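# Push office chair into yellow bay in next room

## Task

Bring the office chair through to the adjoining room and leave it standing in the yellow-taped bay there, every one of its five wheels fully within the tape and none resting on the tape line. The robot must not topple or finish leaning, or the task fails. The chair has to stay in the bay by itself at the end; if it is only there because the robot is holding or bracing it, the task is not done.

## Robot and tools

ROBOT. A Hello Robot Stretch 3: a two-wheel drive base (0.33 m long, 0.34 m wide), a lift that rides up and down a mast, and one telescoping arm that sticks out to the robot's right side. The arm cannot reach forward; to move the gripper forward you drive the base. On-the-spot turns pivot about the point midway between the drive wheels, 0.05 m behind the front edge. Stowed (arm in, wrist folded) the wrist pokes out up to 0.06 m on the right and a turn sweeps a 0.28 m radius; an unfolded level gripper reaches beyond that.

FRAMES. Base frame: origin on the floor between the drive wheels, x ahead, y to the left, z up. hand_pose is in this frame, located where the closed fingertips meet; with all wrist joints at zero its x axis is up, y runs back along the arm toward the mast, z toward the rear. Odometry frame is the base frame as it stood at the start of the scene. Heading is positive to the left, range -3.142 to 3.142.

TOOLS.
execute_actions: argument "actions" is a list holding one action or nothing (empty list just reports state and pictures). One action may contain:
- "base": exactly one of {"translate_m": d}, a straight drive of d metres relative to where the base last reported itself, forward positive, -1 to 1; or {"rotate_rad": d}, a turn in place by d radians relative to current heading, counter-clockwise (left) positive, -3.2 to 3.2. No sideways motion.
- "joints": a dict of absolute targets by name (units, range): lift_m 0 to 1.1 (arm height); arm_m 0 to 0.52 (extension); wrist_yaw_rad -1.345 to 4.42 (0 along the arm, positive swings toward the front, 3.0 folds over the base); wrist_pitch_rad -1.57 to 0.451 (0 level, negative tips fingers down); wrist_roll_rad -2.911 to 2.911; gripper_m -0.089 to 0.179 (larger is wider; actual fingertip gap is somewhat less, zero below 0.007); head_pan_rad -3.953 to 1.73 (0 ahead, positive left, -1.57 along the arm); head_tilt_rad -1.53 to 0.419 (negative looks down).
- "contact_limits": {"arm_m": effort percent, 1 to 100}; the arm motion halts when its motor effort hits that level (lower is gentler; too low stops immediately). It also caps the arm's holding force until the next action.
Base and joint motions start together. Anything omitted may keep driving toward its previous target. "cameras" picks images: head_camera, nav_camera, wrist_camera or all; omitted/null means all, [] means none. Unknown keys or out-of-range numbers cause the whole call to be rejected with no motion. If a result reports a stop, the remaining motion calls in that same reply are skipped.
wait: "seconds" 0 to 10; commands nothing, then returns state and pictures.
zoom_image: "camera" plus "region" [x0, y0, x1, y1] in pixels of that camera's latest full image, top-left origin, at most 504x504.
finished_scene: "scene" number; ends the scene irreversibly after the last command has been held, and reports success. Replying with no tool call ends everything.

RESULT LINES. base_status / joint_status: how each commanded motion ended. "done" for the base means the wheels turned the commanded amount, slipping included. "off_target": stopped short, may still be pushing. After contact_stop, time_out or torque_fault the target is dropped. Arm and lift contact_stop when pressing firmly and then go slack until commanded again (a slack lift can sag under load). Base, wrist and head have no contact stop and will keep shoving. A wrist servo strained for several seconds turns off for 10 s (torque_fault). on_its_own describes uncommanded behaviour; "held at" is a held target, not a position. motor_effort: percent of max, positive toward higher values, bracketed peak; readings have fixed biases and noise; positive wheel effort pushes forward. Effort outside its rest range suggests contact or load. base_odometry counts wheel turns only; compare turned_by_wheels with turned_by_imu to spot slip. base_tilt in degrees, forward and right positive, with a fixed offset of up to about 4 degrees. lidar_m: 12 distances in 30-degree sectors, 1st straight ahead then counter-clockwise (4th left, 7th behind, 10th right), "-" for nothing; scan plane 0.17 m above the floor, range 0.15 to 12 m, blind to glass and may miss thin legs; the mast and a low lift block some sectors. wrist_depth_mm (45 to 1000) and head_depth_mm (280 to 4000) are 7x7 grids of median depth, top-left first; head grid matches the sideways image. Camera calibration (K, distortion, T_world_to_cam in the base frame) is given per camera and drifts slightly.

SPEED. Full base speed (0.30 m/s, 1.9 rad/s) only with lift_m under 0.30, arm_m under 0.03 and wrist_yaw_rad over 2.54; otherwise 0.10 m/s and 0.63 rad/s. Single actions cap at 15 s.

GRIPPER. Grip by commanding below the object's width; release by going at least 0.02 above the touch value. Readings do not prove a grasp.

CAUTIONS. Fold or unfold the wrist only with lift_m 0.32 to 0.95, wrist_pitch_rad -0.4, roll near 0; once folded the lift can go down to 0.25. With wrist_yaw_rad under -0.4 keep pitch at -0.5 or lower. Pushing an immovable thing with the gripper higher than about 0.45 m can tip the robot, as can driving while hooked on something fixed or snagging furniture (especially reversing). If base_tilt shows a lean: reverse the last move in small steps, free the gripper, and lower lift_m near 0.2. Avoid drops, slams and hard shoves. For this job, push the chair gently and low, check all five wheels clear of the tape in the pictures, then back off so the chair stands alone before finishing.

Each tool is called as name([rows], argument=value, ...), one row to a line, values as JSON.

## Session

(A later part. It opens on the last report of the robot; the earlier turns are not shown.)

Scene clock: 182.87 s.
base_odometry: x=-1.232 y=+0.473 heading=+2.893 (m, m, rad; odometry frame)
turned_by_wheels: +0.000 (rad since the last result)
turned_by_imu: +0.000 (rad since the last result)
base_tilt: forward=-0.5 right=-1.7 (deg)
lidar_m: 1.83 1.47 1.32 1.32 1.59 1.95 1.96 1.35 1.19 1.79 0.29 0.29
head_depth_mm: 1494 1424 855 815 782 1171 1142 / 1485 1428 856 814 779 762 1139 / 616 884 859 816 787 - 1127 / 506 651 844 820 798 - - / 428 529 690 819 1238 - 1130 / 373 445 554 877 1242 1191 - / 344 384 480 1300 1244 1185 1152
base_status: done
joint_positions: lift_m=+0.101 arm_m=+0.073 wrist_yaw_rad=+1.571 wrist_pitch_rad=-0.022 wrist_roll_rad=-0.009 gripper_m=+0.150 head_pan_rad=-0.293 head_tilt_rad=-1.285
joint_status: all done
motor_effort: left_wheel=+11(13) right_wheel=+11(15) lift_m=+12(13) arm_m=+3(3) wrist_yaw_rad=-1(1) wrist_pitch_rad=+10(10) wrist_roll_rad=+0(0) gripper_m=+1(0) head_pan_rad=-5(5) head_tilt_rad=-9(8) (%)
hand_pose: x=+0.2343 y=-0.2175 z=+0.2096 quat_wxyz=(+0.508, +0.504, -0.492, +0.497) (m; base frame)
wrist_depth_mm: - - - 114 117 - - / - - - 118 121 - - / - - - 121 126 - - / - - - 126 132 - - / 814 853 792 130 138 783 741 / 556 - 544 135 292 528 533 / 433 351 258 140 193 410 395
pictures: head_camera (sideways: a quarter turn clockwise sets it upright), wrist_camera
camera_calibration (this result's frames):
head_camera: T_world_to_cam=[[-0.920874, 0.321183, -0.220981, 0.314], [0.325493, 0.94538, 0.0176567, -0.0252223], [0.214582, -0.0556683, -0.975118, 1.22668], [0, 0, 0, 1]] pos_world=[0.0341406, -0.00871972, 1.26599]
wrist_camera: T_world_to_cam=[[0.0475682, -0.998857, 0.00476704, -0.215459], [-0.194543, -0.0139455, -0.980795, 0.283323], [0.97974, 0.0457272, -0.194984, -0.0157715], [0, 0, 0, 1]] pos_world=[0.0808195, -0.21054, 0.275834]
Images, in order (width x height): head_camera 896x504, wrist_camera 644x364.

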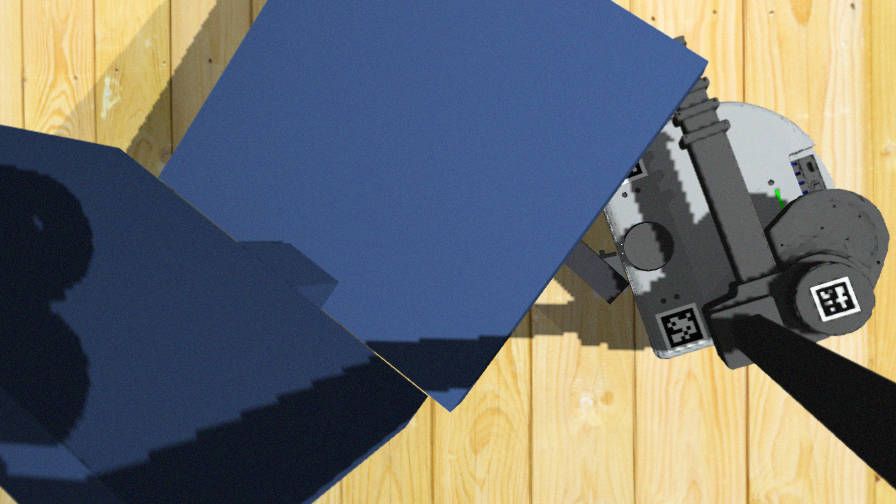

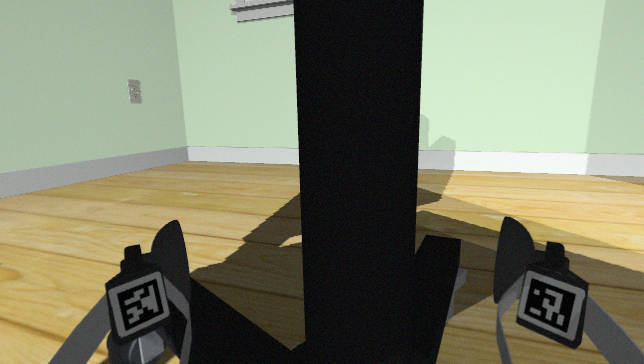

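execute_actions([
  {"base":{"translate_m":0.0},"joints":{"gripper_m":0.02}},
], cameras=["wrist_camera"])

Scene clock: 187.97 s.
base_odometry: x=-1.232 y=+0.473 heading=+2.893 (m, m, rad; odometry frame)
turned_by_wheels: +0.000 (rad since the last result)
turned_by_imu: +0.000 (rad since the last result)
base_tilt: forward=-0.5 right=-1.7 (deg)
lidar_m: 1.83 1.48 1.32 1.33 1.59 1.95 1.96 1.35 1.20 1.77 0.29 0.30
head_depth_mm: 1492 1418 854 818 783 1174 1141 / 1497 1431 856 816 780 760 1143 / 616 887 856 819 787 - 1129 / 506 651 842 815 796 - - / 429 528 689 818 1237 - 1132 / 373 445 555 875 1238 1188 - / 344 384 481 1302 1241 1197 1149
base_status: done
joint_positions: lift_m=+0.101 arm_m=+0.073 wrist_yaw_rad=+1.550 wrist_pitch_rad=-0.022 wrist_roll_rad=-0.009 gripper_m=+0.021 head_pan_rad=-0.293 head_tilt_rad=-1.285
joint_status: all done
on_its_own: wrist_yaw_rad is at rest, and its effort (+13) is outside its rest range (-12 to +12)
motor_effort: left_wheel=+7(9) right_wheel=+5(10) lift_m=+12(12) arm_m=+2(3) wrist_yaw_rad=+13(13) wrist_pitch_rad=+10(10) wrist_roll_rad=+0(0) gripper_m=-18(99) head_pan_rad=-5(4) head_tilt_rad=-8(8) (%)
hand_pose: x=+0.2342 y=-0.2231 z=+0.2096 quat_wxyz=(+0.513, +0.498, -0.497, +0.491) (m; base frame)
wrist_depth_mm: - - - 112 - - - / - - - 115 - - - / - - - 119 - - - / - - - 123 - - - / 790 792 788 127 139 756 717 / 561 358 584 131 133 528 522 / 425 344 248 136 248 406 403
pictures: wrist_camera
camera_calibration (this result's frames):
wrist_camera: T_world_to_cam=[[0.0264884, -0.999638, 0.00476923, -0.216279], [-0.194794, -0.00984098, -0.980795, 0.284199], [0.980486, 0.0250507, -0.194984, -0.0202499], [0, 0, 0, 1]] pos_world=[0.0809439, -0.212896, 0.275824]
Images, in order (width x height): wrist_camera 644x364.

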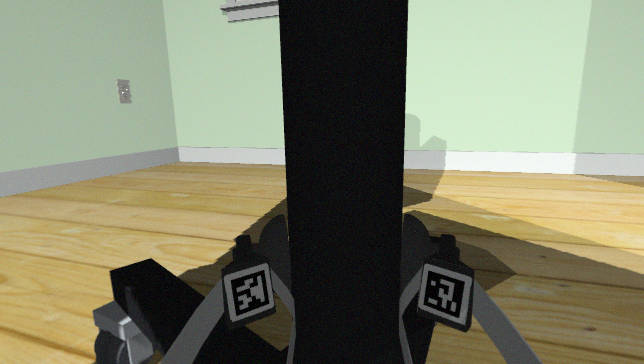

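execute_actions([
  {"base":{"rotate_rad":-0.3}},
], cameras=["head_camera","wrist_camera"])

Scene clock: 198.07 s.
base_odometry: x=-1.232 y=+0.473 heading=+2.594 (m, m, rad; odometry frame)
turned_by_wheels: -0.300 (rad since the last result)
turned_by_imu: -0.296 (rad since the last result)
base_tilt: forward=-0.6 right=-1.7 (deg)
lidar_m: 1.82 1.81 1.36 1.32 1.39 1.94 1.96 1.67 1.24 1.20 1.56 0.31
head_depth_mm: 1488 1426 852 822 1215 1185 1139 / 1500 1421 854 816 784 1182 1147 / 1505 897 855 816 785 - 1133 / 1506 900 856 818 798 - - / 667 882 851 819 1214 - 1131 / 534 612 720 818 1244 1189 - / 442 497 565 809 1239 1192 1151
base_status: done
joint_positions: lift_m=+0.101 arm_m=+0.073 wrist_yaw_rad=+1.572 wrist_pitch_rad=-0.020 wrist_roll_rad=-0.009 gripper_m=+0.020 head_pan_rad=-0.293 head_tilt_rad=-1.285
joint_status: not commanded
on_its_own: left_wheel is at rest, and its effort (+21) is outside its rest range (-18 to +18)
motor_effort: left_wheel=+21(31) right_wheel=+5(6) lift_m=+13(13) arm_m=+2(1) wrist_yaw_rad=-2(40) wrist_pitch_rad=+9(10) wrist_roll_rad=+0(0) gripper_m=+0(19) head_pan_rad=-5(5) head_tilt_rad=-8(8) (%)
hand_pose: x=+0.2343 y=-0.2176 z=+0.2102 quat_wxyz=(+0.507, +0.503, -0.492, +0.497) (m; base frame)
wrist_depth_mm: - - 176 - - - - / - - 182 - - - - / - - 186 - - - - / - - 193 - - - - / 795 794 198 654 791 755 726 / 369 522 207 506 571 534 515 / 355 280 206 235 244 252 251
pictures: head_camera (sideways: a quarter turn clockwise sets it upright), wrist_camera
camera_calibration (this result's frames):
head_camera: T_world_to_cam=[[-0.920827, 0.321319, -0.220981, 0.314], [0.325632, 0.945332, 0.0176567, -0.0252231], [0.214574, -0.0556999, -0.975118, 1.22668], [0, 0, 0, 1]] pos_world=[0.0341393, -0.00872385, 1.26599]
wrist_camera: T_world_to_cam=[[0.0479712, -0.998837, 0.00486826, -0.215654], [-0.192427, -0.0140241, -0.981211, 0.28343], [0.980138, 0.046133, -0.192876, -0.0161747], [0, 0, 0, 1]] pos_world=[0.0807382, -0.210682, 0.276035]
Images, in order (width x height): head_camera 896x504, wrist_camera 644x364.

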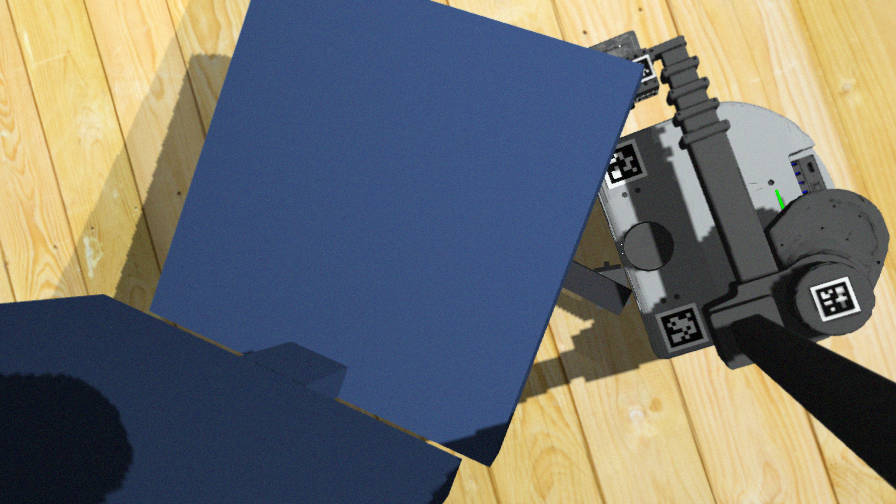

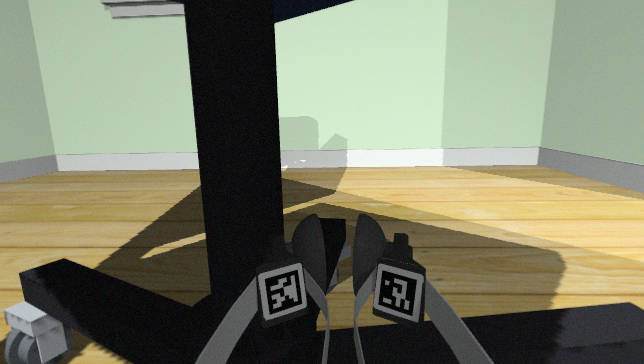

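execute_actions([
  {"base":{"translate_m":-0.01},"joints":{"gripper_m":0.16,"arm_m":0.04}},
], cameras=[])

execute_actions([
  {"base":{"translate_m":0.17}},
], cameras=["head_camera","wrist_camera"])

Scene clock: 212.27 s.
base_odometry: x=-1.224 y=+0.468 heading=+2.594 (m, m, rad; odometry frame)
turned_by_wheels: +0.000 (rad since the last result)
turned_by_imu: +0.000 (rad since the last result)
base_tilt: forward=-0.6 right=-1.7 (deg)
lidar_m: 1.83 1.82 1.36 1.32 1.38 1.94 1.95 1.67 1.25 1.20 1.56 0.31
head_depth_mm: 1502 1426 853 822 1226 1189 1141 / 1489 1425 854 817 787 - 1147 / 1506 897 857 820 793 - 1130 / 1488 896 857 818 798 - - / 684 887 860 820 1222 - 1132 / 546 629 766 817 1247 1192 - / 454 508 580 815 1241 1193 1150
base_status: done
joint_positions: lift_m=+0.101 arm_m=+0.040 wrist_yaw_rad=+1.571 wrist_pitch_rad=-0.020 wrist_roll_rad=-0.009 gripper_m=+0.160 head_pan_rad=-0.293 head_tilt_rad=-1.285
joint_status: all done
motor_effort: left_wheel=+3(15) right_wheel=-2(6) lift_m=+13(13) arm_m=-4(6) wrist_yaw_rad=-1(1) wrist_pitch_rad=+9(9) wrist_roll_rad=+0(0) gripper_m=+0(92) head_pan_rad=-4(5) head_tilt_rad=-8(9) (%)
hand_pose: x=+0.2343 y=-0.1854 z=+0.2102 quat_wxyz=(+0.507, +0.503, -0.492, +0.497) (m; base frame)
wrist_depth_mm: - - - 191 - - - / - - - 196 - - - / - - - 201 - - - / - - - 207 - - - / 804 871 763 213 758 738 716 / 497 - 506 220 531 526 543 / 394 392 258 214 256 252 252
pictures: none
No camera images: the call's "cameras" was empty. Leave "cameras" out to get every camera's image.

Scene clock: 214.93 s.
base_odometry: x=-1.369 y=+0.557 heading=+2.594 (m, m, rad; odometry frame)
turned_by_wheels: +0.000 (rad since the last result)
turned_by_imu: +0.001 (rad since the last result)
base_tilt: forward=-0.6 right=-1.8 (deg)
lidar_m: 1.66 1.74 1.35 1.32 1.37 1.93 2.12 1.67 1.25 1.21 1.47 0.27
head_depth_mm: 1496 1416 852 812 784 1180 1138 / 1503 1425 858 817 783 763 1141 / 1477 898 855 819 781 - 1131 / 580 745 856 820 790 - - / 484 595 816 822 1217 - 1130 / 416 496 614 819 1248 1194 - / 365 425 509 1282 1244 1196 1153
base_status: done
joint_positions: lift_m=+0.101 arm_m=+0.040 wrist_yaw_rad=+1.571 wrist_pitch_rad=-0.020 wrist_roll_rad=-0.009 gripper_m=+0.160 head_pan_rad=-0.293 head_tilt_rad=-1.286
joint_status: not commanded
motor_effort: left_wheel=+18(38) right_wheel=+3(13) lift_m=+13(13) arm_m=-4(4) wrist_yaw_rad=-1(1) wrist_pitch_rad=+9(9) wrist_roll_rad=+0(0) gripper_m=+0(0) head_pan_rad=-4(5) head_tilt_rad=-7(8) (%)
hand_pose: x=+0.2343 y=-0.1854 z=+0.2102 quat_wxyz=(+0.507, +0.503, -0.492, +0.497) (m; base frame)
wrist_depth_mm: - - - 119 - - - / - - - 123 - - - / - - - 127 - - - / - - - 131 - - - / 817 850 775 134 470 749 725 / 568 - 546 140 331 527 556 / 446 349 261 145 269 404 390
pictures: head_camera (sideways: a quarter turn clockwise sets it upright), wrist_camera
camera_calibration (this result's frames):
head_camera: T_world_to_cam=[[-0.920954, 0.321482, -0.220209, 0.312995], [0.325762, 0.945287, 0.0176263, -0.0251843], [0.213827, -0.0555028, -0.975293, 1.22691], [0, 0, 0, 1]] pos_world=[0.034111, -0.00871907, 1.26597]
wrist_camera: T_world_to_cam=[[0.0474318, -0.998863, 0.00486817, -0.183393], [-0.192435, -0.01392, -0.981211, 0.283902], [0.980163, 0.0456038, -0.192876, -0.0177631], [0, 0, 0, 1]] pos_world=[0.080742, -0.178423, 0.276035]
Images, in order (width x height): head_camera 896x504, wrist_camera 644x364.

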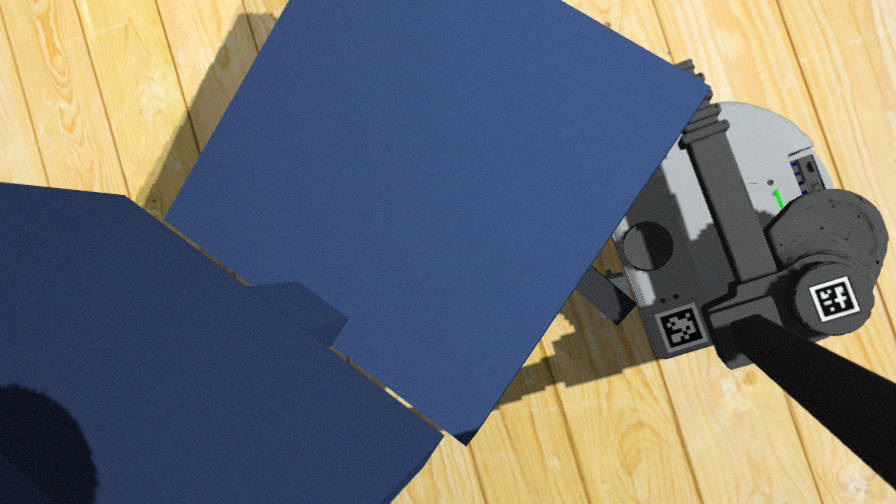

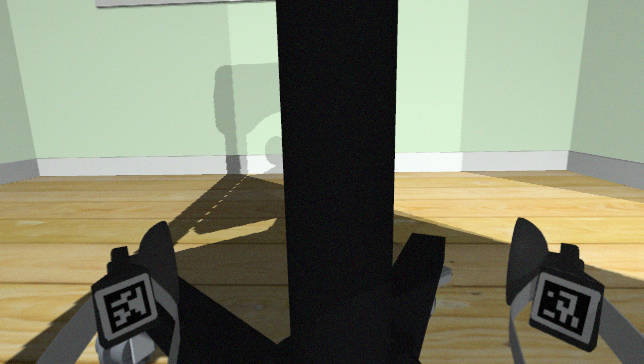

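execute_actions([
  {"base":{"translate_m":-0.4},"joints":{"head_pan_rad":-0.6,"head_tilt_rad":-1.1}},
], cameras=[])

execute_actions([
  {"base":{"rotate_rad":0.74}},
], cameras=["head_camera"])

Scene clock: 239.80 s.
base_odometry: x=-1.027 y=+0.349 heading=+2.595 (m, m, rad; odometry frame)
turned_by_wheels: +0.000 (rad since the last result)
turned_by_imu: -0.002 (rad since the last result)
base_tilt: forward=-0.6 right=-1.7 (deg)
lidar_m: 0.64 1.83 1.37 1.33 1.39 1.76 1.71 1.66 1.24 1.20 1.72 0.64
head_depth_mm: 1802 1661 1505 1375 1276 1185 1109 / 1795 1662 1517 1389 1280 1215 - / 1818 1667 1510 1381 1282 1205 - / 1840 1667 972 1356 1273 1190 - / 1851 1056 961 880 1269 1195 1135 / 1852 1060 963 891 1260 1203 1116 / 1853 1062 963 907 1275 1199 1124
base_status: done
joint_positions: lift_m=+0.101 arm_m=+0.040 wrist_yaw_rad=+1.571 wrist_pitch_rad=-0.020 wrist_roll_rad=-0.009 gripper_m=+0.160 head_pan_rad=-0.593 head_tilt_rad=-1.100
joint_status: all done
motor_effort: left_wheel=+3(13) right_wheel=-1(6) lift_m=+13(13) arm_m=-4(4) wrist_yaw_rad=-1(1) wrist_pitch_rad=+9(9) wrist_roll_rad=+0(0) gripper_m=+1(0) head_pan_rad=-5(36) head_tilt_rad=+0(20) (%)
hand_pose: x=+0.2343 y=-0.1854 z=+0.2102 quat_wxyz=(+0.507, +0.503, -0.492, +0.497) (m; base frame)
wrist_depth_mm: - - 492 438 482 - - / - - - - - - - / - - - - - - - / - - - 712 - - - / 823 852 488 528 560 547 725 / 564 - 541 511 474 516 545 / 442 403 426 420 277 408 387
pictures: none
No camera images: the call's "cameras" was empty. Leave "cameras" out to get every camera's image.

Scene clock: 241.97 s.
base_odometry: x=-1.027 y=+0.349 heading=-2.949 (m, m, rad; odometry frame)
turned_by_wheels: +0.740 (rad since the last result)
turned_by_imu: +0.735 (rad since the last result)
base_tilt: forward=-0.6 right=-1.7 (deg)
lidar_m: 1.55 1.33 1.33 1.52 1.71 1.71 1.40 1.20 1.20 1.72 0.64 2.06
head_depth_mm: 885 1049 953 878 1269 1189 1109 / 814 1018 953 877 1251 1214 - / 758 1002 961 929 1289 1208 - / 707 860 984 1392 1283 1192 - / 1833 1667 1519 1392 1283 1193 1138 / 1853 1669 1519 1399 1287 1199 1113 / 1864 1688 1530 1401 1291 1198 1114
base_status: done
joint_positions: lift_m=+0.101 arm_m=+0.040 wrist_yaw_rad=+1.571 wrist_pitch_rad=-0.020 wrist_roll_rad=-0.009 gripper_m=+0.160 head_pan_rad=-0.593 head_tilt_rad=-1.100
joint_status: not commanded
motor_effort: left_wheel=-4(9) right_wheel=+4(8) lift_m=+13(13) arm_m=-5(5) wrist_yaw_rad=-1(1) wrist_pitch_rad=+9(9) wrist_roll_rad=+0(0) gripper_m=+1(1) head_pan_rad=-5(5) head_tilt_rad=+0(0) (%)
hand_pose: x=+0.2343 y=-0.1854 z=+0.2102 quat_wxyz=(+0.508, +0.503, -0.492, +0.497) (m; base frame)
wrist_depth_mm: - - - - - - - / - - - - - - - / - - - - - - - / - - - - - - - / 815 865 802 763 775 685 493 / 564 - 544 550 350 327 379 / 438 406 425 419 330 380 373
pictures: head_camera (sideways: a quarter turn clockwise sets it upright)
camera_calibration (this result's frames):
head_camera: T_world_to_cam=[[-0.737403, 0.54683, -0.396502, 0.541464], [0.586972, 0.809239, 0.0244172, -0.0356238], [0.334217, -0.21473, -0.917709, 1.15144], [0, 0, 0, 1]] pos_world=[0.0353575, -0.0200122, 1.27225]
Images, in order (width x height): head_camera 896x504.

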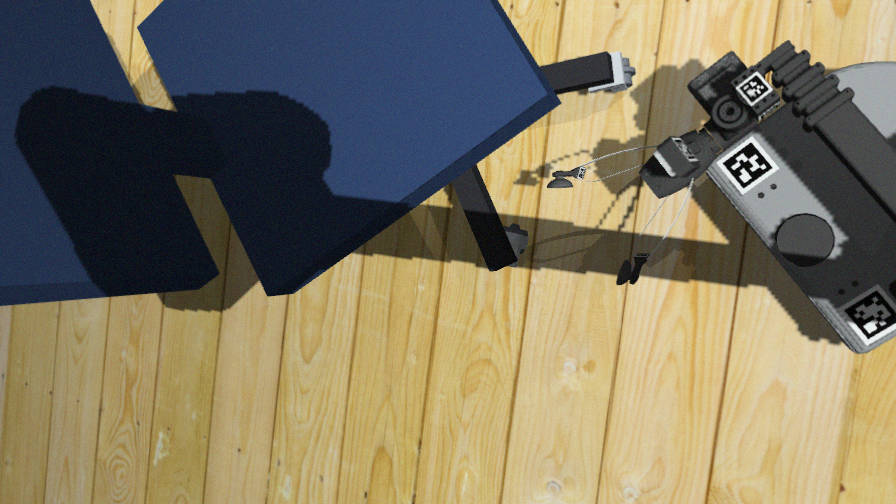

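execute_actions([
  {"base":{"translate_m":1.0},"joints":{"head_pan_rad":-0.1,"head_tilt_rad":-0.75}},
], cameras=[])

Scene clock: 258.67 s.
base_odometry: x=-2.009 y=+0.157 heading=-2.949 (m, m, rad; odometry frame)
turned_by_wheels: +0.000 (rad since the last result)
turned_by_imu: +0.004 (rad since the last result)
base_tilt: forward=-0.4 right=-1.8 (deg)
lidar_m: 0.73 0.63 0.63 0.72 1.23 2.43 2.22 0.85 1.96 1.57 1.34 1.29
head_depth_mm: 1227 1369 1536 1704 1512 1322 1166 / 1221 1400 1628 1763 1519 1318 1170 / 1051 1196 1407 1651 1521 1322 1175 / 912 1029 1174 1380 1490 1321 1171 / 812 902 1015 1158 1353 1326 1169 / 729 800 890 999 1139 1277 1174 / 662 720 792 881 984 1125 1158
base_status: done
joint_positions: lift_m=+0.101 arm_m=+0.040 wrist_yaw_rad=+1.571 wrist_pitch_rad=-0.020 wrist_roll_rad=-0.009 gripper_m=+0.160 head_pan_rad=-0.107 head_tilt_rad=-0.754
joint_status: all done
motor_effort: left_wheel=-5(6) right_wheel=+4(9) lift_m=+13(13) arm_m=-5(4) wrist_yaw_rad=-1(1) wrist_pitch_rad=+9(9) wrist_roll_rad=+0(0) gripper_m=+0(0) head_pan_rad=+5(45) head_tilt_rad=+2(28) (%)
hand_pose: x=+0.2343 y=-0.1854 z=+0.2102 quat_wxyz=(+0.508, +0.503, -0.492, +0.497) (m; base frame)
wrist_depth_mm: 527 600 727 866 - - 837 / 529 619 725 930 - - 856 / 538 622 760 929 - - 874 / 542 639 773 949 - - 886 / 549 613 717 788 752 750 741 / 527 - 545 547 539 534 550 / 440 408 418 421 413 412 388
pictures: none
No camera images: the call's "cameras" was empty. Leave "cameras" out to get every camera's image.

execute_actions([
  {"base":{"translate_m":0.09}},
], cameras=[])

execute_actions([
  {"base":{"rotate_rad":-2.325},"joints":{"head_tilt_rad":-0.6}},
])

Scene clock: 266.17 s.
base_odometry: x=-2.097 y=+0.140 heading=-2.949 (m, m, rad; odometry frame)
turned_by_wheels: +0.000 (rad since the last result)
turned_by_imu: +0.000 (rad since the last result)
base_tilt: forward=-0.6 right=-1.8 (deg)
lidar_m: 0.65 0.56 0.56 0.65 1.11 2.49 2.30 0.92 2.01 1.49 1.28 1.16
head_depth_mm: 1169 1298 1462 1651 1514 1312 1167 / 1088 1288 1504 1705 1516 1314 1167 / 933 1075 1258 1529 1521 1325 1168 / 817 919 1057 1232 1434 1326 1172 / 724 805 906 1039 1212 1300 1176 / 652 717 796 894 1020 1189 1174 / 593 647 709 785 881 1005 1128
base_status: done
joint_positions: lift_m=+0.101 arm_m=+0.040 wrist_yaw_rad=+1.571 wrist_pitch_rad=-0.020 wrist_roll_rad=-0.009 gripper_m=+0.160 head_pan_rad=-0.107 head_tilt_rad=-0.754
joint_status: not commanded
motor_effort: left_wheel=-5(7) right_wheel=+6(9) lift_m=+13(13) arm_m=-5(4) wrist_yaw_rad=-1(1) wrist_pitch_rad=+9(9) wrist_roll_rad=+0(0) gripper_m=+0(0) head_pan_rad=+5(5) head_tilt_rad=+2(2) (%)
hand_pose: x=+0.2343 y=-0.1854 z=+0.2102 quat_wxyz=(+0.508, +0.503, -0.492, +0.497) (m; base frame)
wrist_depth_mm: 477 552 652 823 - 913 806 / 488 553 681 854 - 941 820 / 495 567 681 873 - 978 836 / 496 582 694 874 - - 840 / 503 569 685 778 755 757 739 / 498 - 547 551 536 532 554 / 443 406 418 417 418 408 388
pictures: none
No camera images: the call's "cameras" was empty. Leave "cameras" out to get every camera's image.

Scene clock: 270.83 s.
base_odometry: x=-2.097 y=+0.140 heading=+1.009 (m, m, rad; odometry frame)
turned_by_wheels: -2.325 (rad since the last result)
turned_by_imu: -2.311 (rad since the last result)
base_tilt: forward=-0.6 right=-1.8 (deg)
lidar_m: 0.92 1.78 1.32 1.27 0.78 0.58 0.56 0.59 0.81 2.39 2.61 2.02
head_depth_mm: 1758 1944 2200 2103 1617 1425 1238 / 1732 1927 2151 2110 1123 1435 1234 / 3653 3575 2209 1269 1040 1319 1234 / 3669 3867 711 749 878 1307 1247 / 3598 3820 757 860 1043 1442 1220 / 3600 3606 846 1004 1637 1452 1254 / 2082 1994 1984 2127 1748 1455 1253
base_status: done
joint_positions: lift_m=+0.101 arm_m=+0.040 wrist_yaw_rad=+1.571 wrist_pitch_rad=-0.020 wrist_roll_rad=-0.009 gripper_m=+0.160 head_pan_rad=-0.107 head_tilt_rad=-0.606
joint_status: all done
motor_effort: left_wheel=+3(9) right_wheel=-2(6) lift_m=+14(13) arm_m=-5(6) wrist_yaw_rad=-1(1) wrist_pitch_rad=+9(9) wrist_roll_rad=+0(0) gripper_m=+1(0) head_pan_rad=+5(5) head_tilt_rad=+4(21) (%)
hand_pose: x=+0.2343 y=-0.1854 z=+0.2102 quat_wxyz=(+0.508, +0.503, -0.492, +0.497) (m; base frame)
wrist_depth_mm: - - 654 542 636 - - / - - - - - - - / - - - - - - - / - - - 817 - - - / 797 858 657 787 649 760 734 / 570 - 545 544 529 528 548 / 443 407 421 416 411 413 385
pictures: head_camera (sideways: a quarter turn clockwise sets it upright), nav_camera (sideways: a quarter turn counterclockwise sets it upright), wrist_camera
camera_calibration (this result's frames):
head_camera: T_world_to_cam=[[-0.611637, 0.107255, -0.783835, 1.04535], [0.125352, 0.99139, 0.0378412, -0.0503049], [0.781145, -0.0751103, -0.619815, 0.76139], [0, 0, 0, 1]] pos_world=[0.0509233, -0.00505841, 1.2932]
nav_camera: T_world_to_cam=[[0.589399, -0.0118102, 0.807756, -1.01187], [-0.0951579, -0.993947, 0.0549018, -0.014972], [0.802218, -0.109223, -0.586955, 0.717998], [0, 0, 0, 1]] pos_world=[0.0189808, 0.0515904, 1.2396]
wrist_camera: T_world_to_cam=[[0.0473184, -0.998868, 0.00486804, -0.183402], [-0.192436, -0.0138981, -0.981211, 0.283906], [0.980168, 0.0454925, -0.192876, -0.0177833], [0, 0, 0, 1]] pos_world=[0.0807428, -0.178439, 0.276035]
Images, in order (width x height): head_camera 896x504, nav_camera 672x504, wrist_camera 644x364.

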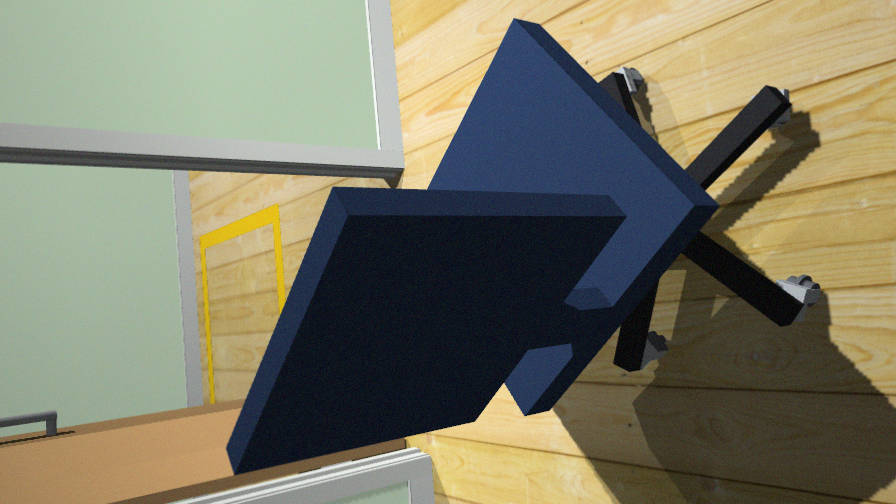

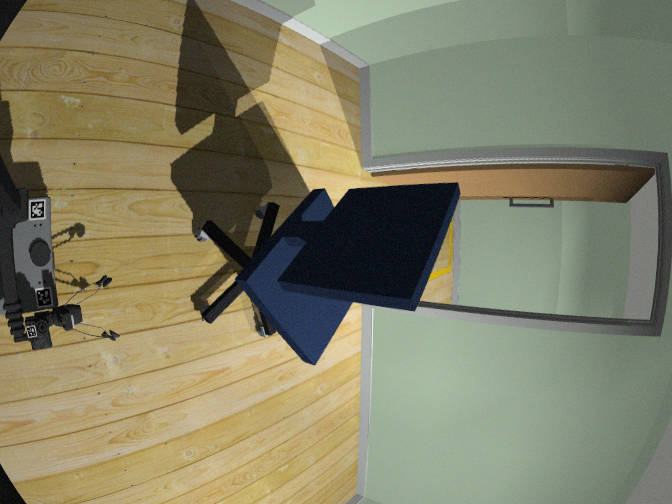

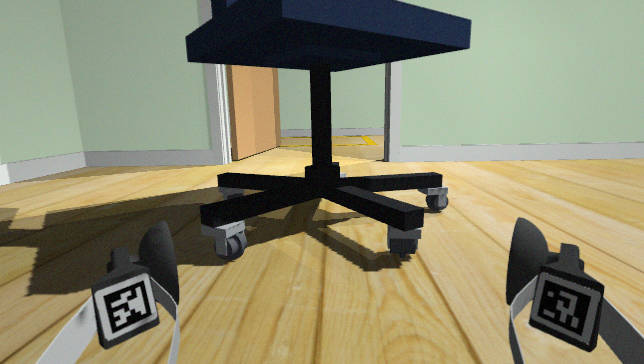

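execute_actions([
  {"base":{"rotate_rad":-0.14}},
], cameras=[])

execute_actions([
  {"base":{"translate_m":0.4},"joints":{"head_tilt_rad":-1.2,"head_pan_rad":-0.3}},
], cameras=[])

execute_actions([
  {"base":{"rotate_rad":0.30}},
], cameras=["head_camera","wrist_camera"])

Scene clock: 295.77 s.
base_odometry: x=-2.097 y=+0.140 heading=+0.869 (m, m, rad; odometry frame)
turned_by_wheels: -0.140 (rad since the last result)
turned_by_imu: -0.139 (rad since the last result)
base_tilt: forward=-0.6 right=-1.7 (deg)
lidar_m: 0.92 2.01 1.38 1.28 0.92 0.61 0.56 0.57 0.72 1.52 2.53 2.13
head_depth_mm: 1883 2113 2367 2111 1712 1432 1232 / 1838 2051 2287 2119 1662 1437 1243 / 1794 1990 2210 2124 1134 1441 1241 / 1750 1959 2202 1313 1068 1323 1244 / 3688 3928 2808 722 858 1302 1225 / 3577 3784 728 808 994 1434 1228 / 3540 3752 785 916 1608 1461 1260
base_status: done
joint_positions: lift_m=+0.101 arm_m=+0.040 wrist_yaw_rad=+1.571 wrist_pitch_rad=-0.020 wrist_roll_rad=-0.009 gripper_m=+0.160 head_pan_rad=-0.107 head_tilt_rad=-0.606
joint_status: not commanded
motor_effort: left_wheel=+3(9) right_wheel=-2(5) lift_m=+13(13) arm_m=-4(5) wrist_yaw_rad=-1(1) wrist_pitch_rad=+9(9) wrist_roll_rad=+0(0) gripper_m=-1(0) head_pan_rad=+5(5) head_tilt_rad=+4(3) (%)
hand_pose: x=+0.2343 y=-0.1854 z=+0.2102 quat_wxyz=(+0.508, +0.503, -0.492, +0.497) (m; base frame)
wrist_depth_mm: - - 531 629 - - - / - - - - - - - / - - - - - - - / - - 867 902 - - - / 815 742 740 702 766 735 743 / 555 - 553 538 533 540 545 / 435 403 418 422 414 407 387
pictures: none
No camera images: the call's "cameras" was empty. Leave "cameras" out to get every camera's image.

Scene clock: 300.87 s.
base_odometry: x=-1.839 y=+0.446 heading=+0.869 (m, m, rad; odometry frame)
turned_by_wheels: +0.000 (rad since the last result)
turned_by_imu: +0.002 (rad since the last result)
base_tilt: forward=-0.6 right=-1.7 (deg)
lidar_m: 0.52 1.64 1.43 1.32 1.34 1.04 0.96 0.98 1.23 2.44 2.48 1.69
head_depth_mm: 1665 1539 1435 1330 1261 1187 1120 / 1660 1540 1425 1344 1261 - 1105 / 1654 1546 914 1326 1257 - - / 1659 973 905 851 1254 1206 - / 1662 976 372 542 1234 1200 - / 1672 976 367 628 1241 1192 1130 / 1667 353 417 787 1260 1187 1124
base_status: done
joint_positions: lift_m=+0.101 arm_m=+0.040 wrist_yaw_rad=+1.571 wrist_pitch_rad=-0.020 wrist_roll_rad=-0.009 gripper_m=+0.160 head_pan_rad=-0.293 head_tilt_rad=-1.185
joint_status: all done
motor_effort: left_wheel=+3(9) right_wheel=-2(2) lift_m=+13(13) arm_m=-5(5) wrist_yaw_rad=-1(1) wrist_pitch_rad=+9(9) wrist_roll_rad=+0(0) gripper_m=+0(0) head_pan_rad=-5(29) head_tilt_rad=-8(44) (%)
hand_pose: x=+0.2343 y=-0.1854 z=+0.2102 quat_wxyz=(+0.508, +0.503, -0.492, +0.497) (m; base frame)
wrist_depth_mm: - 426 411 521 - - - / - - - - - - - / - - - - - - - / - - - - - - - / 758 538 450 523 602 743 741 / 541 - 443 355 537 531 552 / 295 401 417 282 282 412 394
pictures: none
No camera images: the call's "cameras" was empty. Leave "cameras" out to get every camera's image.

Scene clock: 302.27 s.
base_odometry: x=-1.839 y=+0.446 heading=+1.169 (m, m, rad; odometry frame)
turned_by_wheels: +0.300 (rad since the last result)
turned_by_imu: +0.298 (rad since the last result)
base_tilt: forward=-0.6 right=-1.9 (deg)
lidar_m: 1.64 1.61 1.33 1.33 1.17 0.96 0.96 1.07 1.70 2.45 1.91 0.52
head_depth_mm: 1671 1540 919 1339 1251 1189 1117 / 1668 970 903 1297 1245 - 1104 / 1668 970 387 836 1260 - - / 1669 353 387 584 1250 1215 - / 1670 361 474 846 1236 1194 - / 1673 399 611 1335 1262 1191 1137 / 387 493 916 1352 1262 1194 1121
base_status: done
joint_positions: lift_m=+0.101 arm_m=+0.040 wrist_yaw_rad=+1.571 wrist_pitch_rad=-0.020 wrist_roll_rad=-0.009 gripper_m=+0.160 head_pan_rad=-0.293 head_tilt_rad=-1.185
joint_status: not commanded
motor_effort: left_wheel=-4(9) right_wheel=+4(8) lift_m=+13(13) arm_m=-4(4) wrist_yaw_rad=-1(1) wrist_pitch_rad=+9(9) wrist_roll_rad=+0(1) gripper_m=+0(0) head_pan_rad=-5(5) head_tilt_rad=-8(8) (%)
hand_pose: x=+0.2343 y=-0.1854 z=+0.2102 quat_wxyz=(+0.508, +0.503, -0.492, +0.497) (m; base frame)
wrist_depth_mm: - - 506 380 527 - - / - - - - - - - / - - - - - - - / - - - - - - - / 811 871 571 416 465 462 708 / 561 - 354 400 436 502 519 / 276 293 399 424 274 400 386
pictures: head_camera (sideways: a quarter turn clockwise sets it upright), wrist_camera
camera_calibration (this result's frames):
head_camera: T_world_to_cam=[[-0.895235, 0.313327, -0.316829, 0.438662], [0.323518, 0.94598, 0.0213875, -0.0300699], [0.306416, -0.0833532, -0.948241, 1.19125], [0, 0, 0, 1]] pos_world=[0.0374153, -0.00970432, 1.26922]
wrist_camera: T_world_to_cam=[[0.0472655, -0.99887, 0.00486805, -0.183399], [-0.192437, -0.0138879, -0.981211, 0.283908], [0.98017, 0.0454407, -0.192876, -0.0177931], [0, 0, 0, 1]] pos_world=[0.0807431, -0.178441, 0.276035]
Images, in order (width x height): head_camera 896x504, wrist_camera 644x364.

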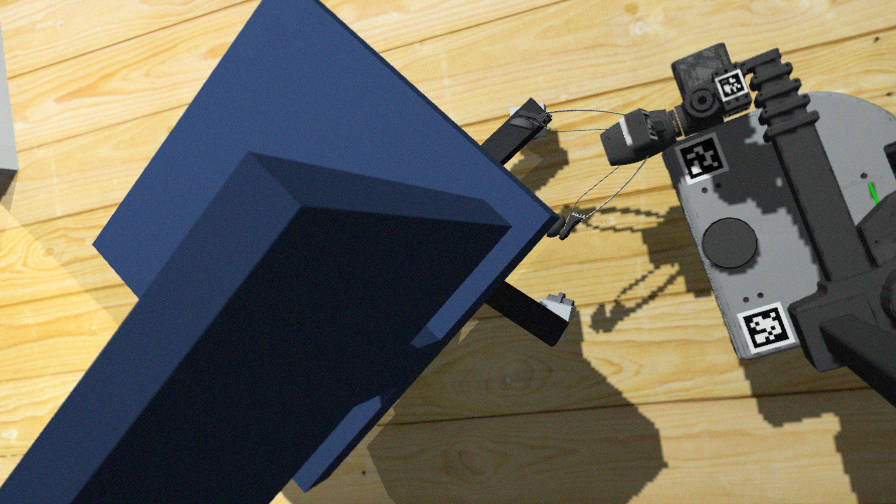

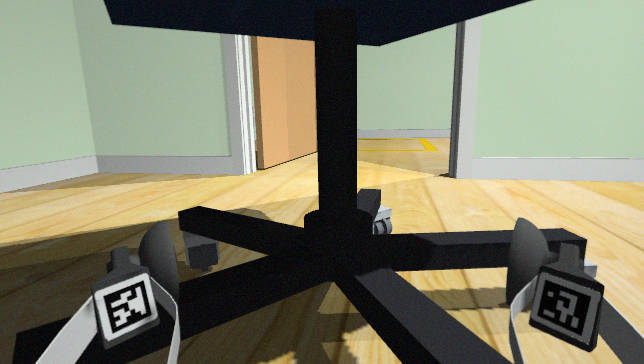

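Aligned. Push forward.

execute_actions([
  {"base":{"translate_m":0.42},"joints":{"head_tilt_rad":-1.3}},
], cameras=["nav_camera","wrist_camera"])

Scene clock: 310.23 s.
base_odometry: x=-1.675 y=+0.832 heading=+1.169 (m, m, rad; odometry frame)
turned_by_wheels: +0.000 (rad since the last result)
turned_by_imu: +0.002 (rad since the last result)
base_tilt: forward=-0.6 right=-1.8 (deg)
lidar_m: 1.22 1.28 1.25 1.25 1.39 1.38 1.38 1.53 2.44 2.52 0.27 0.28
head_depth_mm: 1475 1423 855 814 781 1190 1122 / 1484 1420 851 817 781 - 1130 / 1495 1426 856 818 284 - 1126 / 1496 1423 855 294 285 - - / 1499 1427 312 296 1236 - 1134 / 1500 1417 310 1300 1240 1191 - / 1496 326 1352 1298 1245 1193 1152
base_status: done
joint_positions: lift_m=+0.101 arm_m=+0.040 wrist_yaw_rad=+1.571 wrist_pitch_rad=-0.020 wrist_roll_rad=-0.009 gripper_m=+0.160 head_pan_rad=-0.293 head_tilt_rad=-1.286
joint_status: all done
motor_effort: left_wheel=+13(28) right_wheel=+10(18) lift_m=+13(13) arm_m=-4(4) wrist_yaw_rad=-1(1) wrist_pitch_rad=+9(9) wrist_roll_rad=+0(0) gripper_m=+0(0) head_pan_rad=-4(5) head_tilt_rad=-8(21) (%)
hand_pose: x=+0.2343 y=-0.1854 z=+0.2102 quat_wxyz=(+0.508, +0.503, -0.492, +0.497) (m; base frame)
wrist_depth_mm: - - - - 89 86 815 / - - - - 91 90 861 / - - - - 94 93 867 / - - - - 96 97 888 / 819 875 772 776 99 98 735 / 557 - 492 539 102 101 548 / 434 368 274 405 105 194 383
pictures: nav_camera (sideways: a quarter turn counterclockwise sets it upright), wrist_camera
camera_calibration (this result's frames):
nav_camera: T_world_to_cam=[[0.938088, -0.22995, 0.259064, -0.299173], [-0.247156, -0.968327, 0.0354632, 0.0113036], [0.242704, -0.0972967, -0.965209, 1.21314], [0, 0, 0, 1]] pos_world=[-0.0109897, 0.0601855, 1.24804]
wrist_camera: T_world_to_cam=[[0.0471504, -0.998876, 0.00486804, -0.183387], [-0.192439, -0.0138657, -0.981211, 0.283912], [0.980176, 0.0453277, -0.192876, -0.0178146], [0, 0, 0, 1]] pos_world=[0.0807439, -0.178437, 0.276035]
Images, in order (width x height): nav_camera 672x504, wrist_camera 644x364.

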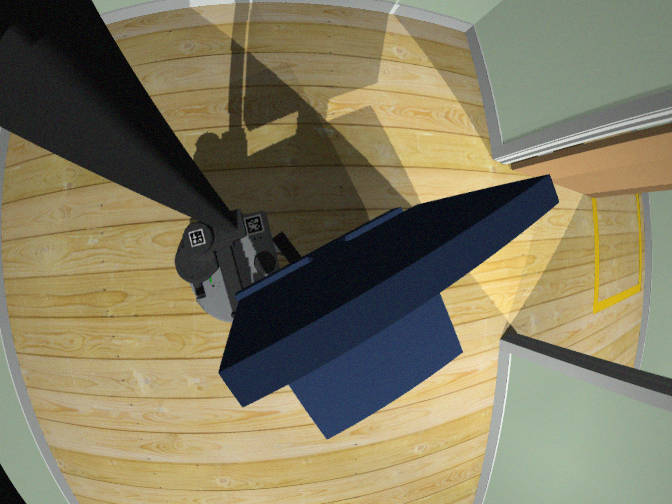

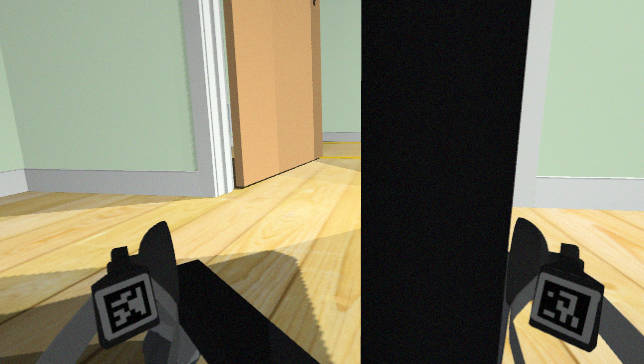

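execute_actions([
  {"base":{"translate_m":0.3}},
], cameras=["nav_camera","wrist_camera"])

Scene clock: 318.87 s.
base_odometry: x=-1.557 y=+1.108 heading=+1.169 (m, m, rad; odometry frame)
turned_by_wheels: -0.001 (rad since the last result)
turned_by_imu: +0.000 (rad since the last result)
base_tilt: forward=-0.6 right=-1.7 (deg)
lidar_m: 0.92 0.94 1.20 1.19 1.32 1.68 1.67 1.85 2.59 2.50 0.24 1.02
head_depth_mm: 1474 1419 854 817 779 1171 1142 / 1494 1421 852 819 781 758 1153 / 1494 1420 857 818 785 - - / 1501 1428 1364 298 284 - - / 1500 1424 308 296 1227 - 1132 / 1491 324 315 1301 1246 1192 - / 343 1405 1355 1303 1239 1197 1153
base_status: done
joint_positions: lift_m=+0.101 arm_m=+0.040 wrist_yaw_rad=+1.398 wrist_pitch_rad=-0.025 wrist_roll_rad=-0.009 gripper_m=+0.160 head_pan_rad=-0.293 head_tilt_rad=-1.286
joint_status: not commanded
on_its_own: wrist_yaw_rad is held at +1.408, not at your +1.570, by its stall guard, which is not easing now; right_wheel is at rest, and its effort (+28) is outside its rest range (-18 to +18)
motor_effort: left_wheel=+1(23) right_wheel=+28(46) lift_m=+13(13) arm_m=-3(4) wrist_yaw_rad=+7(52) wrist_pitch_rad=+11(11) wrist_roll_rad=+0(0) gripper_m=-3(9) head_pan_rad=-5(4) head_tilt_rad=-8(8) (%)
hand_pose: x=+0.2304 y=-0.2294 z=+0.2089 quat_wxyz=(+0.550, +0.460, -0.533, +0.450) (m; base frame)
wrist_depth_mm: 689 854 - 52 - - 663 / 708 829 - 51 - - 689 / 742 848 - 52 - - 707 / 770 881 - 51 - - 715 / 769 779 757 53 - - 661 / 551 - 541 56 46 - 484 / 437 288 393 58 47 46 211
pictures: nav_camera (sideways: a quarter turn counterclockwise sets it upright), wrist_camera
camera_calibration (this result's frames):
nav_camera: T_world_to_cam=[[0.938076, -0.229999, 0.259063, -0.299171], [-0.247206, -0.968314, 0.0354632, 0.0113039], [0.242697, -0.097309, -0.965209, 1.21314], [0, 0, 0, 1]] pos_world=[-0.0109866, 0.0601864, 1.24804]
wrist_camera: T_world_to_cam=[[-0.12573, -0.992054, 0.00466521, -0.185666], [-0.196627, 0.0203101, -0.980268, 0.28993], [0.972384, -0.124166, -0.197619, -0.0482515], [0, 0, 0, 1]] pos_world=[0.0805834, -0.196071, 0.27554]
Images, in order (width x height): nav_camera 672x504, wrist_camera 644x364.

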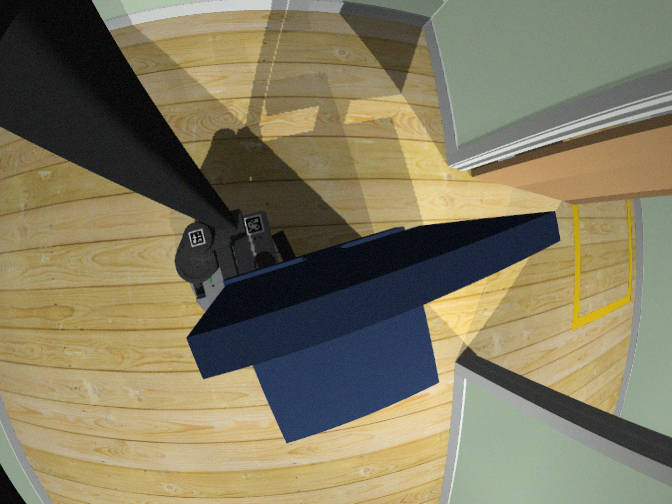

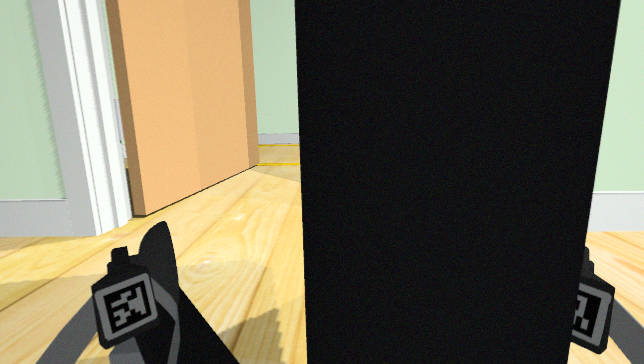

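execute_actions([
  {"base":{"translate_m":0.25},"joints":{"arm_m":0.075,"wrist_yaw_rad":1.57}},
], cameras=["nav_camera","wrist_camera"])

Scene clock: 331.67 s.
base_odometry: x=-1.459 y=+1.338 heading=+1.168 (m, m, rad; odometry frame)
turned_by_wheels: +0.000 (rad since the last result)
turned_by_imu: +0.001 (rad since the last result)
base_tilt: forward=-0.4 right=-1.6 (deg)
lidar_m: 0.73 0.68 1.08 1.15 1.27 1.93 1.92 2.13 2.64 1.85 0.25 2.87
head_depth_mm: 1499 1427 853 817 782 1177 1140 / 1494 1427 855 816 780 759 - / 1502 1426 857 818 784 - - / 1506 1431 857 300 284 - - / 1496 1436 308 296 1229 - 1134 / 1503 324 313 1299 1241 1191 - / 340 1147 1335 1299 1244 1186 1151
base_status: done
joint_positions: lift_m=+0.101 arm_m=+0.074 wrist_yaw_rad=+1.577 wrist_pitch_rad=-0.027 wrist_roll_rad=-0.009 gripper_m=+0.160 head_pan_rad=-0.293 head_tilt_rad=-1.286
joint_status: all done
on_its_own: right_wheel is at rest, and its effort (+21) is outside its rest range (-18 to +18)
motor_effort: left_wheel=+6(10) right_wheel=+21(44) lift_m=+13(13) arm_m=+5(8) wrist_yaw_rad=-5(38) wrist_pitch_rad=+12(12) wrist_roll_rad=+0(0) gripper_m=+0(7) head_pan_rad=-4(5) head_tilt_rad=-7(8) (%)
hand_pose: x=+0.2341 y=-0.2178 z=+0.2085 quat_wxyz=(+0.508, +0.506, -0.489, +0.497) (m; base frame)
wrist_depth_mm: 542 648 771 - - - - / 564 657 807 - - - - / 589 661 853 47 - - - / 617 671 848 47 - - - / 627 661 760 48 - 48 720 / 549 - 358 48 - 47 549 / 436 385 259 50 45 48 280
pictures: nav_camera (sideways: a quarter turn counterclockwise sets it upright), wrist_camera
camera_calibration (this result's frames):
nav_camera: T_world_to_cam=[[0.938076, -0.229999, 0.259062, -0.299171], [-0.247206, -0.968314, 0.0354632, 0.011304], [0.242697, -0.097309, -0.965209, 1.21314], [0, 0, 0, 1]] pos_world=[-0.0109866, 0.0601864, 1.24804]
wrist_camera: T_world_to_cam=[[0.0534086, -0.998562, 0.00458449, -0.217062], [-0.198577, -0.0151201, -0.979969, 0.282737], [0.978629, 0.0514284, -0.199099, -0.0134788], [0, 0, 0, 1]] pos_world=[0.080929, -0.211782, 0.275385]
Images, in order (width x height): nav_camera 672x504, wrist_camera 644x364.

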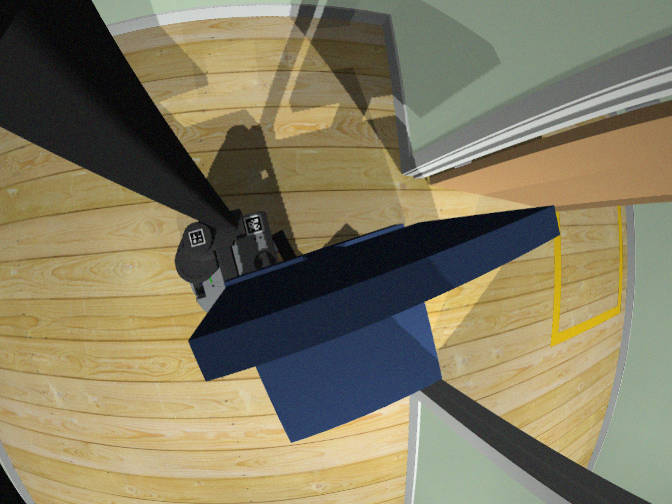

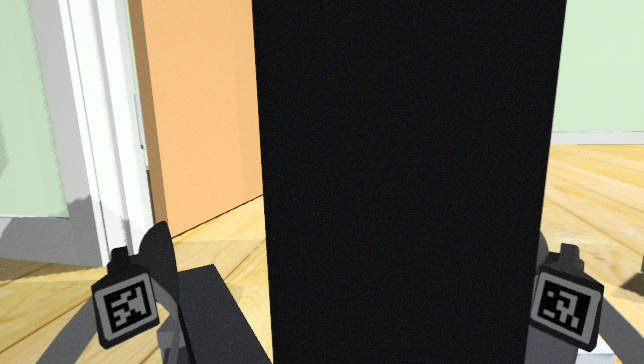

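execute_actions([
  {"base":{"translate_m":0.27},"joints":{"head_pan_rad":-0.9,"head_tilt_rad":-1.0}},
], cameras=[])

execute_actions([
  {"base":{"rotate_rad":-0.16}},
])

Scene clock: 340.93 s.
base_odometry: x=-1.354 y=+1.586 heading=+1.168 (m, m, rad; odometry frame)
turned_by_wheels: -0.001 (rad since the last result)
turned_by_imu: +0.001 (rad since the last result)
base_tilt: forward=-0.7 right=-1.8 (deg)
lidar_m: 0.52 0.43 0.62 1.10 1.22 1.95 2.19 2.42 2.68 1.05 0.25 2.59
head_depth_mm: 712 811 1045 1428 837 775 1085 / 2089 918 1059 1249 838 767 704 / 2142 1847 1643 932 843 767 706 / 2133 1862 1639 932 843 769 725 / 2165 1882 1650 1452 845 769 - / 2157 1888 1656 1472 846 780 - / 2181 1880 1667 1483 1337 288 1105
base_status: done
joint_positions: lift_m=+0.101 arm_m=+0.074 wrist_yaw_rad=+1.577 wrist_pitch_rad=-0.027 wrist_roll_rad=-0.009 gripper_m=+0.160 head_pan_rad=-0.893 head_tilt_rad=-1.001
joint_status: all done
on_its_own: right_wheel is at rest, and its effort (+25) is outside its rest range (-18 to +18)
motor_effort: left_wheel=+2(18) right_wheel=+25(32) lift_m=+13(13) arm_m=+4(5) wrist_yaw_rad=-5(5) wrist_pitch_rad=+12(12) wrist_roll_rad=+0(0) gripper_m=+0(0) head_pan_rad=-5(49) head_tilt_rad=+1(28) (%)
hand_pose: x=+0.2341 y=-0.2179 z=+0.2085 quat_wxyz=(+0.508, +0.506, -0.489, +0.497) (m; base frame)
wrist_depth_mm: 419 524 677 - - - - / 422 534 685 - - - - / 425 539 723 47 - - - / 436 543 729 47 - - - / 451 532 708 48 - 48 715 / 460 - 354 48 - 47 538 / 420 381 258 50 45 48 280
pictures: none
No camera images: the call's "cameras" was empty. Leave "cameras" out to get every camera's image.

Scene clock: 342.07 s.
base_odometry: x=-1.354 y=+1.586 heading=+1.008 (m, m, rad; odometry frame)
turned_by_wheels: -0.160 (rad since the last result)
turned_by_imu: -0.158 (rad since the last result)
base_tilt: forward=-0.5 right=-1.6 (deg)
lidar_m: 0.70 0.43 0.50 1.10 1.14 1.60 2.18 2.28 2.76 1.47 0.25 0.26
head_depth_mm: 850 1141 1568 1460 852 1180 1111 / 710 863 1197 1440 839 767 714 / 749 880 1073 1234 840 769 706 / 2147 1868 1641 930 841 769 716 / 2146 1867 1647 932 845 770 725 / 2174 1884 1646 1468 844 772 - / 2173 1865 1653 1479 1322 783 -
base_status: done
joint_positions: lift_m=+0.101 arm_m=+0.075 wrist_yaw_rad=+1.571 wrist_pitch_rad=-0.023 wrist_roll_rad=-0.009 gripper_m=+0.160 head_pan_rad=-0.893 head_tilt_rad=-1.001
joint_status: not commanded
on_its_own: left_wheel is at rest, and its effort (+24) is outside its rest range (-18 to +18)
motor_effort: left_wheel=+24(28) right_wheel=+4(21) lift_m=+13(13) arm_m=+3(4) wrist_yaw_rad=-1(4) wrist_pitch_rad=+10(12) wrist_roll_rad=+0(0) gripper_m=+0(0) head_pan_rad=-4(5) head_tilt_rad=+1(1) (%)
hand_pose: x=+0.2343 y=-0.2194 z=+0.2095 quat_wxyz=(+0.508, +0.504, -0.492, +0.497) (m; base frame)
wrist_depth_mm: 495 645 78 77 - - - / 485 659 81 79 - - - / 499 662 84 82 - - - / 499 669 88 84 - - - / 504 645 92 87 745 750 721 / 491 - 97 90 506 368 553 / 445 332 103 93 253 363 384
pictures: head_camera (sideways: a quarter turn clockwise sets it upright), nav_camera (sideways: a quarter turn counterclockwise sets it upright), wrist_camera
camera_calibration (this result's frames):
head_camera: T_world_to_cam=[[-0.515497, 0.70635, -0.485111, 0.655526], [0.798298, 0.601626, 0.0277017, -0.0411923], [0.311422, -0.372983, -0.874014, 1.0948], [0, 0, 0, 1]] pos_world=[0.0298587, -0.0299051, 1.27602]
nav_camera: T_world_to_cam=[[0.574649, -0.632278, 0.519618, -0.636314], [-0.757859, -0.650777, 0.0462464, 0.000365128], [0.308915, -0.420373, -0.853146, 1.06718], [0, 0, 0, 1]] pos_world=[0.0362646, 0.0465251, 1.24109]
wrist_camera: T_world_to_cam=[[0.0478256, -0.998844, 0.00476066, -0.217448], [-0.194982, -0.0140101, -0.980707, 0.283232], [0.97964, 0.0459747, -0.195427, -0.0155255], [0, 0, 0, 1]] pos_world=[0.0808341, -0.212515, 0.275769]
Images, in order (width x height): head_camera 896x504, nav_camera 672x504, wrist_camera 644x364.

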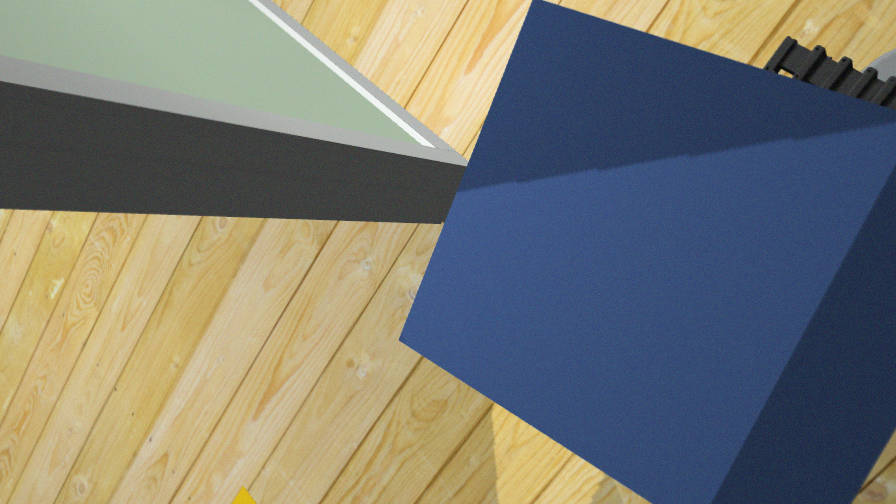

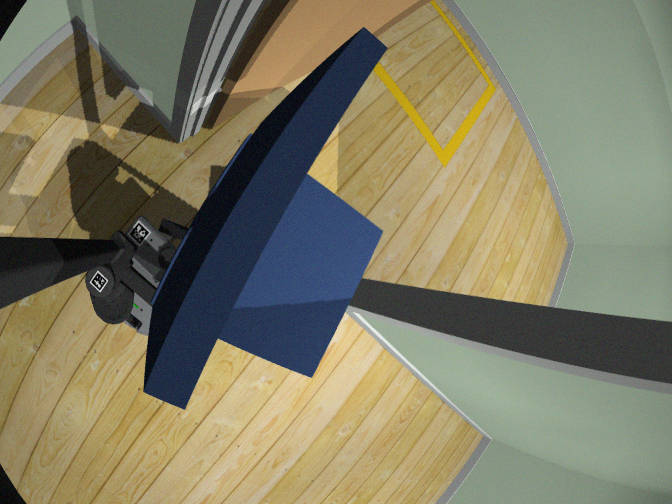

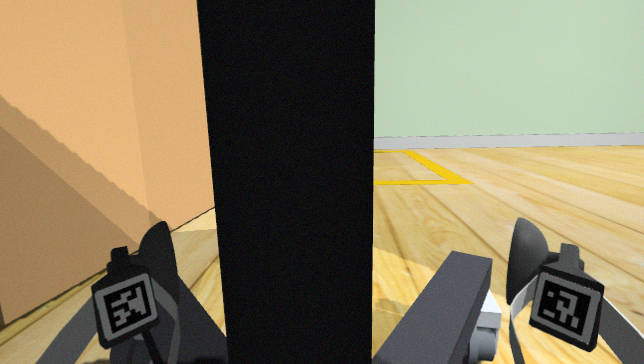

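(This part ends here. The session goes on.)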